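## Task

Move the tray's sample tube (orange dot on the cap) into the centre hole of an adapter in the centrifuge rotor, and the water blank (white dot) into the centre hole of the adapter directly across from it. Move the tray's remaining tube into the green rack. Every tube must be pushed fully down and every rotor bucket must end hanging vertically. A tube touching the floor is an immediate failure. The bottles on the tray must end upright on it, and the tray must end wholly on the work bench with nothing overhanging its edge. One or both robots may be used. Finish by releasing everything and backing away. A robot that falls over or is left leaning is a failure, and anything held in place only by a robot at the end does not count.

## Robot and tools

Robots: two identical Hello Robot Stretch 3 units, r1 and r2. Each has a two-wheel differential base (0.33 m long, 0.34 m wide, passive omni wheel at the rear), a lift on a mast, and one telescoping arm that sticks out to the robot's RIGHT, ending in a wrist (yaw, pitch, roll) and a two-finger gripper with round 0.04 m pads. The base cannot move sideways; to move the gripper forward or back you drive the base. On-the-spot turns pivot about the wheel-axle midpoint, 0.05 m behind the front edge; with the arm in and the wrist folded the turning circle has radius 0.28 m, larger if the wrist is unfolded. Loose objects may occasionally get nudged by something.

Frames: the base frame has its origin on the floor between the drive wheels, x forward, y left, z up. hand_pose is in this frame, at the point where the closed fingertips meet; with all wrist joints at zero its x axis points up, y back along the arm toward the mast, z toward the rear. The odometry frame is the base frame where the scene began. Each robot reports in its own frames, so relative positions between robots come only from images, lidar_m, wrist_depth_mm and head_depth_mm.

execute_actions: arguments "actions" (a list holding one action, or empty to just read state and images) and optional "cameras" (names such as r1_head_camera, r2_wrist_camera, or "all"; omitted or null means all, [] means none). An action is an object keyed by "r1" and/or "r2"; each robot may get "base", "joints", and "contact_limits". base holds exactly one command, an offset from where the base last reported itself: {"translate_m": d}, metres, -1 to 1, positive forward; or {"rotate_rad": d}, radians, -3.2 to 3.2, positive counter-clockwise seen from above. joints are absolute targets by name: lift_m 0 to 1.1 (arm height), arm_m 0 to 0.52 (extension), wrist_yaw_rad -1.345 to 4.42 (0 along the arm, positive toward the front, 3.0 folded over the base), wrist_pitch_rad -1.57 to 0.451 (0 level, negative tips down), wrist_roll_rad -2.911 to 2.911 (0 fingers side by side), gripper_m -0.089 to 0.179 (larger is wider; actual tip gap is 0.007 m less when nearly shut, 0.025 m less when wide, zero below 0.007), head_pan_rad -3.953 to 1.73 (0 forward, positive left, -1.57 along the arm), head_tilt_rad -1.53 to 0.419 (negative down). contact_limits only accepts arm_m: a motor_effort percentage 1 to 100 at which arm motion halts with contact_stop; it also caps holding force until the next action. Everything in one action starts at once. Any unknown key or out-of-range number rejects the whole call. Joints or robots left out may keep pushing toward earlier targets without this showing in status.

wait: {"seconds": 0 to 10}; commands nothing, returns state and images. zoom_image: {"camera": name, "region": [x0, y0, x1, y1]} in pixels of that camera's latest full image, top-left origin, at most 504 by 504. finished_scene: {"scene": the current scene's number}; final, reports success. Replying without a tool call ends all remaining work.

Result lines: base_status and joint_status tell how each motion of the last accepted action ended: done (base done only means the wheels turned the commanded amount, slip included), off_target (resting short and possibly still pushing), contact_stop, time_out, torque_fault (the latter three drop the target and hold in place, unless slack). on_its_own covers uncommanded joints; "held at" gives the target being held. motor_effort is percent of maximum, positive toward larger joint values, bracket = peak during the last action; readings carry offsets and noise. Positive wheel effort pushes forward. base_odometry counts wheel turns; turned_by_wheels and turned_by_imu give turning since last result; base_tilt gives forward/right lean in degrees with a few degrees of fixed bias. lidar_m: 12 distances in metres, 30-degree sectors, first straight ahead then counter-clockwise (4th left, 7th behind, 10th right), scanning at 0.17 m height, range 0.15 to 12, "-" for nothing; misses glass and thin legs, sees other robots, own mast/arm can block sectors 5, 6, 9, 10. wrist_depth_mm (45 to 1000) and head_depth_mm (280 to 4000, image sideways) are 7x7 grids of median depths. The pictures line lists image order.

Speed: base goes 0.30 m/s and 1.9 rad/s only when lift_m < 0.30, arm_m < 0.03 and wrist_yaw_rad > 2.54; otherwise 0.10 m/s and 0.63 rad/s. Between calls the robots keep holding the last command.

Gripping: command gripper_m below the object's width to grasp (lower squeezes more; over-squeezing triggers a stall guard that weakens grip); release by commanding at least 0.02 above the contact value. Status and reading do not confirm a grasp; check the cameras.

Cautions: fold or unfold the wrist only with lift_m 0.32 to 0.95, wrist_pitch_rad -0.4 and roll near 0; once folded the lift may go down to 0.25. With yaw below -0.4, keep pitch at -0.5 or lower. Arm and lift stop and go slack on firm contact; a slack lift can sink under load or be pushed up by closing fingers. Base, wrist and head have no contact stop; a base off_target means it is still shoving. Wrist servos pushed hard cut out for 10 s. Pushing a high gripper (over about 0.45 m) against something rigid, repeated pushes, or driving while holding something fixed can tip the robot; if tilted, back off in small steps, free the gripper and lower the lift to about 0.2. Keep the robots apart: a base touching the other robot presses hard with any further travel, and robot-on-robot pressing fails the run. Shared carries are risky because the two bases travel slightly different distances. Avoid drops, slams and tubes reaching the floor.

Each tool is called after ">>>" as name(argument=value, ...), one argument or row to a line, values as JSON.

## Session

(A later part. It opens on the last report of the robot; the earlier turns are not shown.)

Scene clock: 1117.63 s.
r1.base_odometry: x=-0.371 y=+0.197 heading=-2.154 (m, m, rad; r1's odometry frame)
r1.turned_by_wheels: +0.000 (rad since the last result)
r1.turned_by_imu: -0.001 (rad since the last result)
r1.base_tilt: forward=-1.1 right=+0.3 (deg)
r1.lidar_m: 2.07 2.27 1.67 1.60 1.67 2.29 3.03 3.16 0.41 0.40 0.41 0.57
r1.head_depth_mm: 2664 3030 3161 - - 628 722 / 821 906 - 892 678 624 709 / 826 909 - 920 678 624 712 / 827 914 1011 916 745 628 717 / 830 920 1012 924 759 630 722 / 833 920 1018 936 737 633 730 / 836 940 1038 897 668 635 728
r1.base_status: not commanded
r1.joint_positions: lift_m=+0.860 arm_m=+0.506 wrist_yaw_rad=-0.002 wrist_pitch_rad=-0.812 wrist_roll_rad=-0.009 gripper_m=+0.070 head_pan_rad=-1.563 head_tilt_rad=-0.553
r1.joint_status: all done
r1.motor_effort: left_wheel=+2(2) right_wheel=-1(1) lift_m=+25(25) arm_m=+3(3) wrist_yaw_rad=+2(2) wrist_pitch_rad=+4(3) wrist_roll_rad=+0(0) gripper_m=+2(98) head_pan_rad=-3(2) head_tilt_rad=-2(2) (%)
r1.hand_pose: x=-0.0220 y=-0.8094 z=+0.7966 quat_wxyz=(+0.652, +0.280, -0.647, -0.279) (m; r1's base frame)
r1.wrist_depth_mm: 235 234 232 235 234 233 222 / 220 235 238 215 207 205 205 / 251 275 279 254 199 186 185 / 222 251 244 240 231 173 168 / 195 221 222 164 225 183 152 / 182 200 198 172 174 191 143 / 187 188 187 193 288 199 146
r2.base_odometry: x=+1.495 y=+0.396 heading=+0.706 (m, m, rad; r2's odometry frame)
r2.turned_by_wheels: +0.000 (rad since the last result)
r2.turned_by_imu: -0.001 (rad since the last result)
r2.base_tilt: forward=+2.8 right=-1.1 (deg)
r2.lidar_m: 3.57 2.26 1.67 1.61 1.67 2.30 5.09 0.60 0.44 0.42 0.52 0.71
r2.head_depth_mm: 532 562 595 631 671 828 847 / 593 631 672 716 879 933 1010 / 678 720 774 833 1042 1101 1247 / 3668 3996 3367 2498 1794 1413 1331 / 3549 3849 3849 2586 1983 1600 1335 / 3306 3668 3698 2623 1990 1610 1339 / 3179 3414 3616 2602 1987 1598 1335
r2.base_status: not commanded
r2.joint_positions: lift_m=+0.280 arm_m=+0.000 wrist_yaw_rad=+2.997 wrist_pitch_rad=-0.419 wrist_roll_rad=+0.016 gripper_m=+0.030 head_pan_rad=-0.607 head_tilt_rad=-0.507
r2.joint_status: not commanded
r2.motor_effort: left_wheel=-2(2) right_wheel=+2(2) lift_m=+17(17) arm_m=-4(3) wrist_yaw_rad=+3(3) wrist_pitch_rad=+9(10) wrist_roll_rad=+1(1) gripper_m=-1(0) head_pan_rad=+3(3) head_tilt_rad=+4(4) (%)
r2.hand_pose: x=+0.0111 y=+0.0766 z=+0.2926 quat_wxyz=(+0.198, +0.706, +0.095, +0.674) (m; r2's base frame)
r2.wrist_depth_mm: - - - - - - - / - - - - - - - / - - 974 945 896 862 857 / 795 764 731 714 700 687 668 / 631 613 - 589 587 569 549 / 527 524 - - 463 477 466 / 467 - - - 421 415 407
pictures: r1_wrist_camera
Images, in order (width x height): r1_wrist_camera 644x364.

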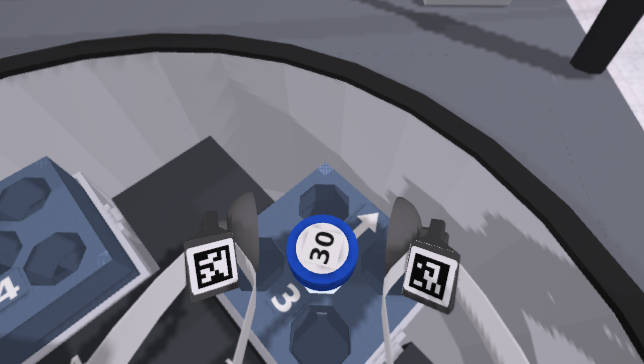

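>>> execute_actions(
  actions=[
    {"r1": {"joints": {"lift_m": 0.94}}},
  ],
  cameras=[],
)

>>> execute_actions(
  actions=[
    {"r1": {"joints": {"arm_m": 0.05, "lift_m": 0.96, "head_tilt_rad": -0.6}}},
  ],
)

Scene clock: 1123.23 s.
r1.base_odometry: x=-0.371 y=+0.197 heading=-2.154 (m, m, rad; r1's odometry frame)
r1.turned_by_wheels: +0.000 (rad since the last result)
r1.turned_by_imu: -0.001 (rad since the last result)
r1.base_tilt: forward=-1.0 right=+0.3 (deg)
r1.lidar_m: 2.08 2.27 1.67 1.61 1.67 2.29 3.05 3.17 0.41 0.40 0.41 0.57
r1.head_depth_mm: 2676 2976 - 2212 726 628 724 / 823 878 1012 890 682 625 710 / 822 - 1015 943 677 624 714 / 824 920 1003 928 746 629 721 / 832 915 1017 922 761 629 720 / 832 921 1023 934 741 630 728 / 837 942 1038 901 671 636 729
r1.base_status: not commanded
r1.joint_positions: lift_m=+0.940 arm_m=+0.506 wrist_yaw_rad=-0.002 wrist_pitch_rad=-0.812 wrist_roll_rad=-0.009 gripper_m=+0.070 head_pan_rad=-1.563 head_tilt_rad=-0.553
r1.joint_status: all done
r1.motor_effort: left_wheel=+2(2) right_wheel=-1(0) lift_m=+49(51) arm_m=+3(3) wrist_yaw_rad=+2(1) wrist_pitch_rad=+4(4) wrist_roll_rad=+0(0) gripper_m=+1(0) head_pan_rad=-3(2) head_tilt_rad=-2(2) (%)
r1.hand_pose: x=-0.0220 y=-0.8094 z=+0.8757 quat_wxyz=(+0.652, +0.280, -0.647, -0.279) (m; r1's base frame)
r1.wrist_depth_mm: 276 273 271 268 268 263 255 / 314 311 310 309 308 309 - / 291 294 298 288 288 283 - / 283 326 353 319 263 260 - / 300 305 314 348 273 239 - / 266 267 276 255 273 221 - / 243 258 260 246 337 207 207
r2.base_odometry: x=+1.495 y=+0.396 heading=+0.706 (m, m, rad; r2's odometry frame)
r2.turned_by_wheels: +0.000 (rad since the last result)
r2.turned_by_imu: -0.001 (rad since the last result)
r2.base_tilt: forward=+2.8 right=-1.1 (deg)
r2.lidar_m: 3.58 2.26 1.66 1.61 1.67 2.29 5.07 0.60 0.44 0.42 0.52 0.71
r2.head_depth_mm: 532 562 593 629 668 827 846 / 594 631 671 718 874 930 1006 / 678 721 773 833 1045 1094 1245 / 3672 - 3371 2495 1794 1414 1331 / 3554 3747 3819 2599 1966 1601 1339 / 3393 3590 3773 2615 1982 1592 1335 / 3181 3430 3565 2645 1984 1598 1333
r2.base_status: not commanded
r2.joint_positions: lift_m=+0.280 arm_m=+0.000 wrist_yaw_rad=+2.997 wrist_pitch_rad=-0.419 wrist_roll_rad=+0.016 gripper_m=+0.030 head_pan_rad=-0.607 head_tilt_rad=-0.507
r2.joint_status: not commanded
r2.motor_effort: left_wheel=-2(2) right_wheel=+1(1) lift_m=+16(16) arm_m=-3(3) wrist_yaw_rad=+3(3) wrist_pitch_rad=+10(10) wrist_roll_rad=+0(0) gripper_m=-1(0) head_pan_rad=+2(3) head_tilt_rad=+4(4) (%)
r2.hand_pose: x=+0.0111 y=+0.0766 z=+0.2926 quat_wxyz=(+0.198, +0.706, +0.095, +0.674) (m; r2's base frame)
r2.wrist_depth_mm: - - - - - - - / - - - - - - - / - - 967 934 904 867 845 / 804 775 738 731 703 689 670 / 630 618 - 583 594 555 546 / 526 529 - - 460 478 468 / 463 - - - 420 412 408
pictures: none
No camera images: the call's "cameras" was empty. Leave "cameras" out to get every camera's image.

Scene clock: 1127.77 s.
r1.base_odometry: x=-0.371 y=+0.197 heading=-2.154 (m, m, rad; r1's odometry frame)
r1.turned_by_wheels: +0.000 (rad since the last result)
r1.turned_by_imu: -0.001 (rad since the last result)
r1.base_tilt: forward=-1.0 right=+0.3 (deg)
r1.lidar_m: 2.07 2.27 1.67 1.60 1.67 2.30 3.04 3.17 0.41 0.40 0.41 0.56
r1.head_depth_mm: 2657 3045 2905 - - - 775 / 828 919 1002 884 - - 771 / 830 925 1009 934 - - 800 / 831 927 1012 899 696 654 761 / 832 934 1016 886 641 649 765 / 839 941 1001 901 642 653 771 / 841 955 1020 870 642 653 778
r1.base_status: not commanded
r1.joint_positions: lift_m=+0.960 arm_m=+0.050 wrist_yaw_rad=-0.002 wrist_pitch_rad=-0.812 wrist_roll_rad=-0.009 gripper_m=+0.070 head_pan_rad=-1.563 head_tilt_rad=-0.592
r1.joint_status: all done
r1.motor_effort: left_wheel=+2(2) right_wheel=-1(1) lift_m=+48(50) arm_m=-4(4) wrist_yaw_rad=+2(2) wrist_pitch_rad=+3(4) wrist_roll_rad=+0(0) gripper_m=+0(0) head_pan_rad=-3(2) head_tilt_rad=-2(7) (%)
r1.hand_pose: x=-0.0219 y=-0.3540 z=+0.8957 quat_wxyz=(+0.652, +0.280, -0.646, -0.279) (m; r1's base frame)
r1.wrist_depth_mm: 413 491 483 495 482 - - / 355 427 426 419 357 - - / 318 318 311 315 317 328 - / 309 305 303 302 300 303 - / 357 355 340 346 329 540 - / 513 498 505 491 497 517 - / 987 970 948 971 961 986 -
r2.base_odometry: x=+1.495 y=+0.396 heading=+0.706 (m, m, rad; r2's odometry frame)
r2.turned_by_wheels: +0.000 (rad since the last result)
r2.turned_by_imu: -0.001 (rad since the last result)
r2.base_tilt: forward=+2.9 right=-1.1 (deg)
r2.lidar_m: 3.57 2.26 1.67 1.61 1.67 2.30 5.10 0.60 0.44 0.42 0.52 0.71
r2.head_depth_mm: 532 562 595 629 671 826 847 / 593 630 671 716 873 932 1010 / 675 720 772 835 1038 1098 1243 / 3627 3953 3392 2506 1796 1418 1333 / 3569 3834 3806 2614 1966 1603 1333 / 3342 3681 3729 2589 2002 1605 1339 / 3207 3391 3605 2615 1994 1593 1346
r2.base_status: not commanded
r2.joint_positions: lift_m=+0.280 arm_m=+0.000 wrist_yaw_rad=+2.997 wrist_pitch_rad=-0.419 wrist_roll_rad=+0.016 gripper_m=+0.030 head_pan_rad=-0.607 head_tilt_rad=-0.507
r2.joint_status: not commanded
r2.motor_effort: left_wheel=-2(2) right_wheel=+2(1) lift_m=+16(16) arm_m=-3(3) wrist_yaw_rad=+3(3) wrist_pitch_rad=+9(9) wrist_roll_rad=+1(0) gripper_m=+0(1) head_pan_rad=+2(2) head_tilt_rad=+4(3) (%)
r2.hand_pose: x=+0.0111 y=+0.0766 z=+0.2926 quat_wxyz=(+0.198, +0.706, +0.095, +0.674) (m; r2's base frame)
r2.wrist_depth_mm: - - - - - - - / - - - - - - - / - - 963 933 895 870 839 / 791 765 746 728 707 676 668 / 634 619 - 585 594 562 549 / 531 528 - - 466 484 474 / 465 - - - 418 411 409
pictures: r1_head_camera (sideways: a quarter turn clockwise sets it upright), r1_nav_camera (sideways: a quarter turn counterclockwise sets it upright), r1_wrist_camera, r2_head_camera (sideways: a quarter turn clockwise sets it upright), r2_nav_camera (sideways: a quarter turn counterclockwise sets it upright), r2_wrist_camera
Images, in order (width x height): r1_head_camera 896x504, r1_nav_camera 672x504, r1_wrist_camera 644x364, r2_head_camera 896x504, r2_nav_camera 672x504, r2_wrist_camera 644x364.

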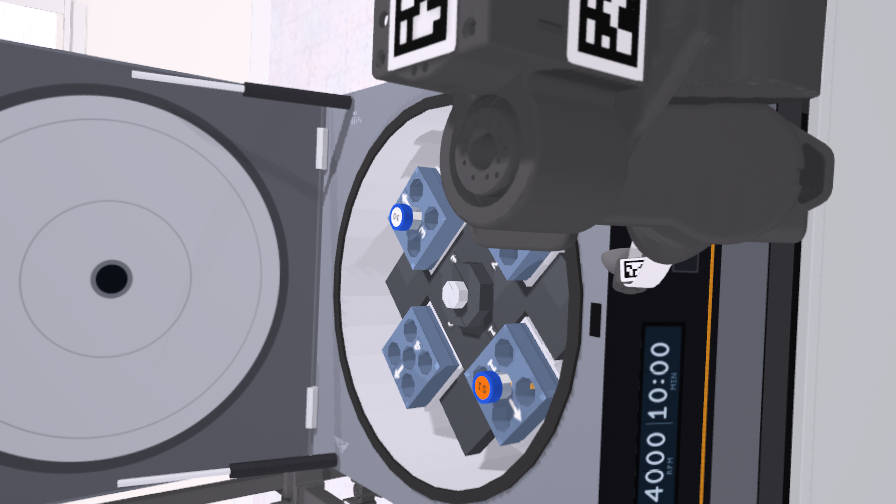

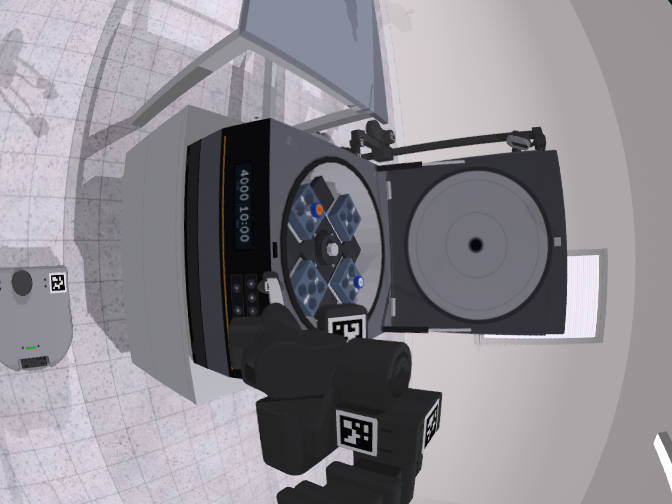

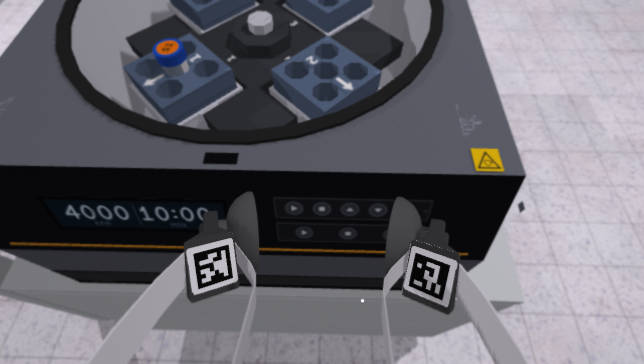

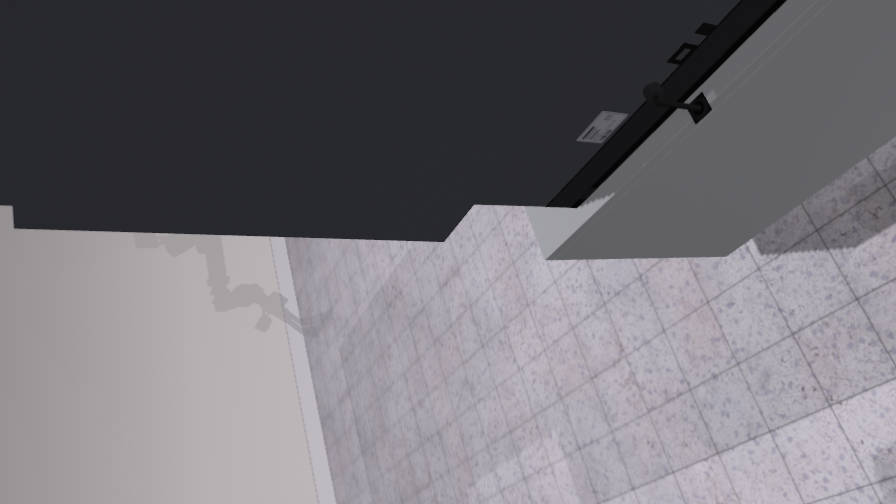

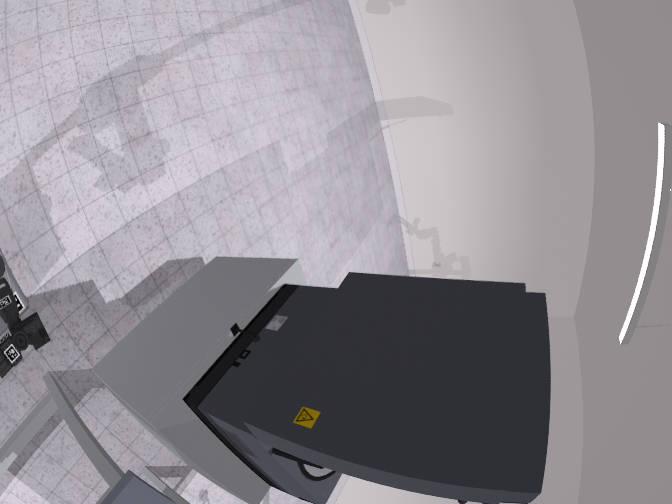

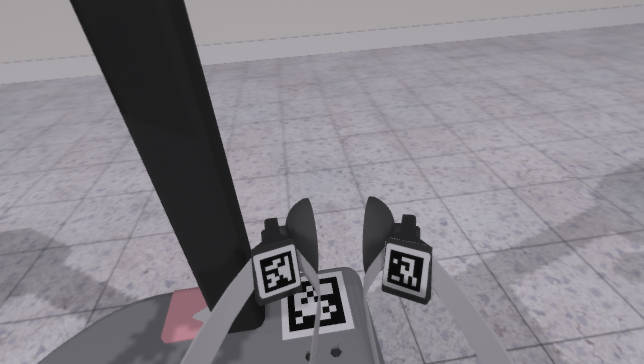

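>>> zoom_image(
  camera="r1_head_camera",
  region=[360, 150, 580, 460],
)

Region (360, 150, 580, 460) of r1_head_camera's 896x504 image, scaled by 1.626, with more detail than that image has; it fills the left 358 columns of this view, and the rest is white.

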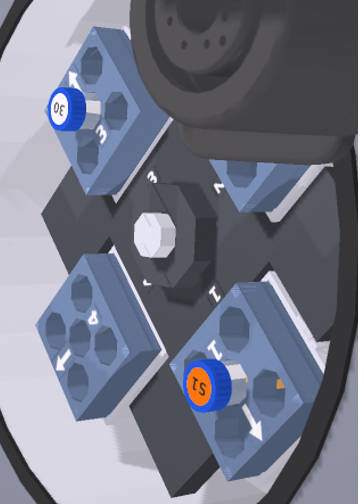

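>>> execute_actions(
  actions=[
    {"r1": {"joints": {"head_pan_rad": -0.5, "head_tilt_rad": -0.25}}, "r2": {"joints": {"head_pan_rad": -2.45, "head_tilt_rad": -0.4}}},
  ],
  cameras=["r1_head_camera", "r2_head_camera"],
)

Scene clock: 1138.40 s.
r1.base_odometry: x=-0.371 y=+0.197 heading=-2.154 (m, m, rad; r1's odometry frame)
r1.turned_by_wheels: +0.000 (rad since the last result)
r1.turned_by_imu: -0.001 (rad since the last result)
r1.base_tilt: forward=-1.1 right=+0.3 (deg)
r1.lidar_m: 2.08 2.26 1.67 1.60 1.67 2.29 3.04 3.16 0.41 0.40 0.41 0.56
r1.head_depth_mm: 3972 - - - 1155 974 1563 / - - - 1787 1152 909 1590 / - - - 1506 1130 866 909 / - - - 1614 1127 1856 1580 / - - - 1566 1250 1973 1561 / - - - 1829 2527 1961 1566 / - - - 3499 2485 1944 1560
r1.base_status: not commanded
r1.joint_positions: lift_m=+0.960 arm_m=+0.050 wrist_yaw_rad=-0.002 wrist_pitch_rad=-0.812 wrist_roll_rad=-0.009 gripper_m=+0.070 head_pan_rad=-0.507 head_tilt_rad=-0.261
r1.joint_status: all done
r1.motor_effort: left_wheel=+2(2) right_wheel=-1(1) lift_m=+49(49) arm_m=-4(4) wrist_yaw_rad=+2(2) wrist_pitch_rad=+3(4) wrist_roll_rad=+0(0) gripper_m=+1(1) head_pan_rad=+3(34) head_tilt_rad=+4(17) (%)
r1.hand_pose: x=-0.0219 y=-0.3540 z=+0.8957 quat_wxyz=(+0.652, +0.280, -0.646, -0.279) (m; r1's base frame)
r1.wrist_depth_mm: 412 493 490 490 489 - - / 356 425 424 420 356 - - / 318 316 312 315 316 330 - / 310 306 303 300 299 304 - / 357 354 340 345 334 535 - / 514 501 509 479 486 524 - / 979 969 974 982 950 968 984
r2.base_odometry: x=+1.495 y=+0.396 heading=+0.706 (m, m, rad; r2's odometry frame)
r2.turned_by_wheels: +0.000 (rad since the last result)
r2.turned_by_imu: -0.001 (rad since the last result)
r2.base_tilt: forward=+2.9 right=-1.0 (deg)
r2.lidar_m: 3.57 2.26 1.66 1.61 1.67 2.30 5.10 0.60 0.44 0.42 0.52 0.71
r2.head_depth_mm: - - - 1300 2013 1708 1388 / - - - 1306 974 1762 1328 / - - - 1230 933 1659 1439 / - - - 988 937 749 1434 / 3681 3965 - 1286 932 726 1367 / 3387 3637 3768 1238 935 723 625 / 3115 3313 3507 1314 934 725 593
r2.base_status: not commanded
r2.joint_positions: lift_m=+0.280 arm_m=+0.000 wrist_yaw_rad=+2.997 wrist_pitch_rad=-0.419 wrist_roll_rad=+0.016 gripper_m=+0.030 head_pan_rad=-2.443 head_tilt_rad=-0.409
r2.joint_status: all done
r2.motor_effort: left_wheel=-2(2) right_wheel=+1(1) lift_m=+17(16) arm_m=-3(3) wrist_yaw_rad=+3(2) wrist_pitch_rad=+9(9) wrist_roll_rad=+0(1) gripper_m=+0(0) head_pan_rad=-3(32) head_tilt_rad=+5(17) (%)
r2.hand_pose: x=+0.0111 y=+0.0766 z=+0.2926 quat_wxyz=(+0.198, +0.706, +0.095, +0.674) (m; r2's base frame)
r2.wrist_depth_mm: - - - - - - - / - - - - - - - / - - 967 949 902 876 845 / 783 772 750 720 705 691 676 / 632 618 - 594 594 563 547 / 531 527 - - 460 484 470 / 464 - - - 423 414 413
pictures: r1_head_camera (sideways: a quarter turn clockwise sets it upright), r2_head_camera (sideways: a quarter turn clockwise sets it upright)
Images, in order (width x height): r1_head_camera 896x504, r2_head_camera 896x504.

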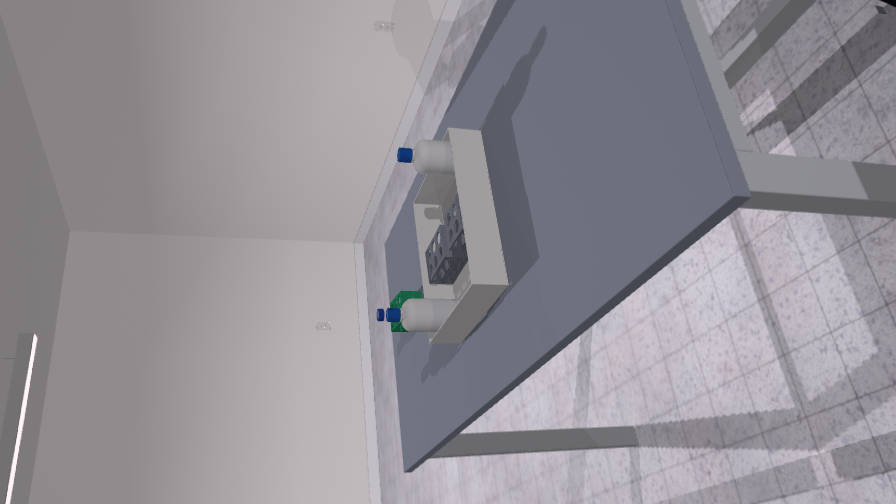

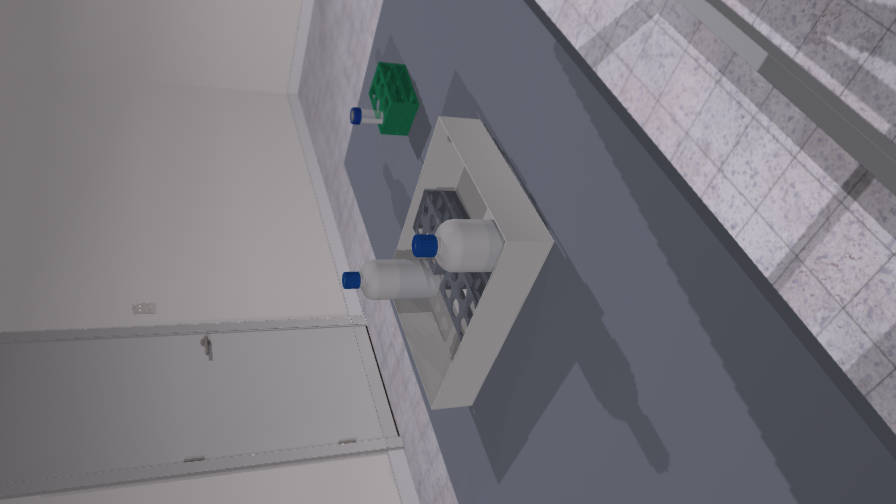

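>>> zoom_image(
  camera="r2_head_camera",
  region=[330, 50, 440, 150],
)

Region (330, 50, 440, 150) of r2_head_camera's 896x504 image, scaled by 4.582, with more detail than that image has; it fills the top 458 rows of this view, and the rest is white.

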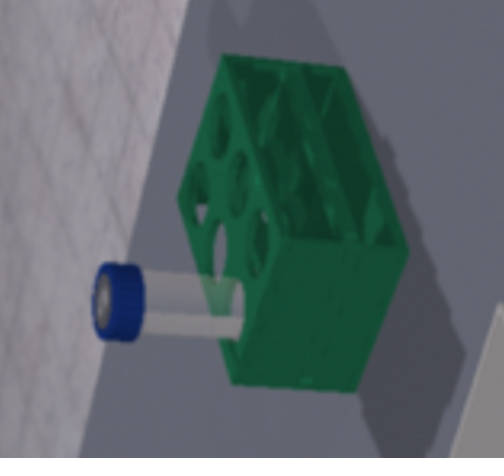

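>>> finished_scene(
  scene=1,
)

The scene is finished: the task was done.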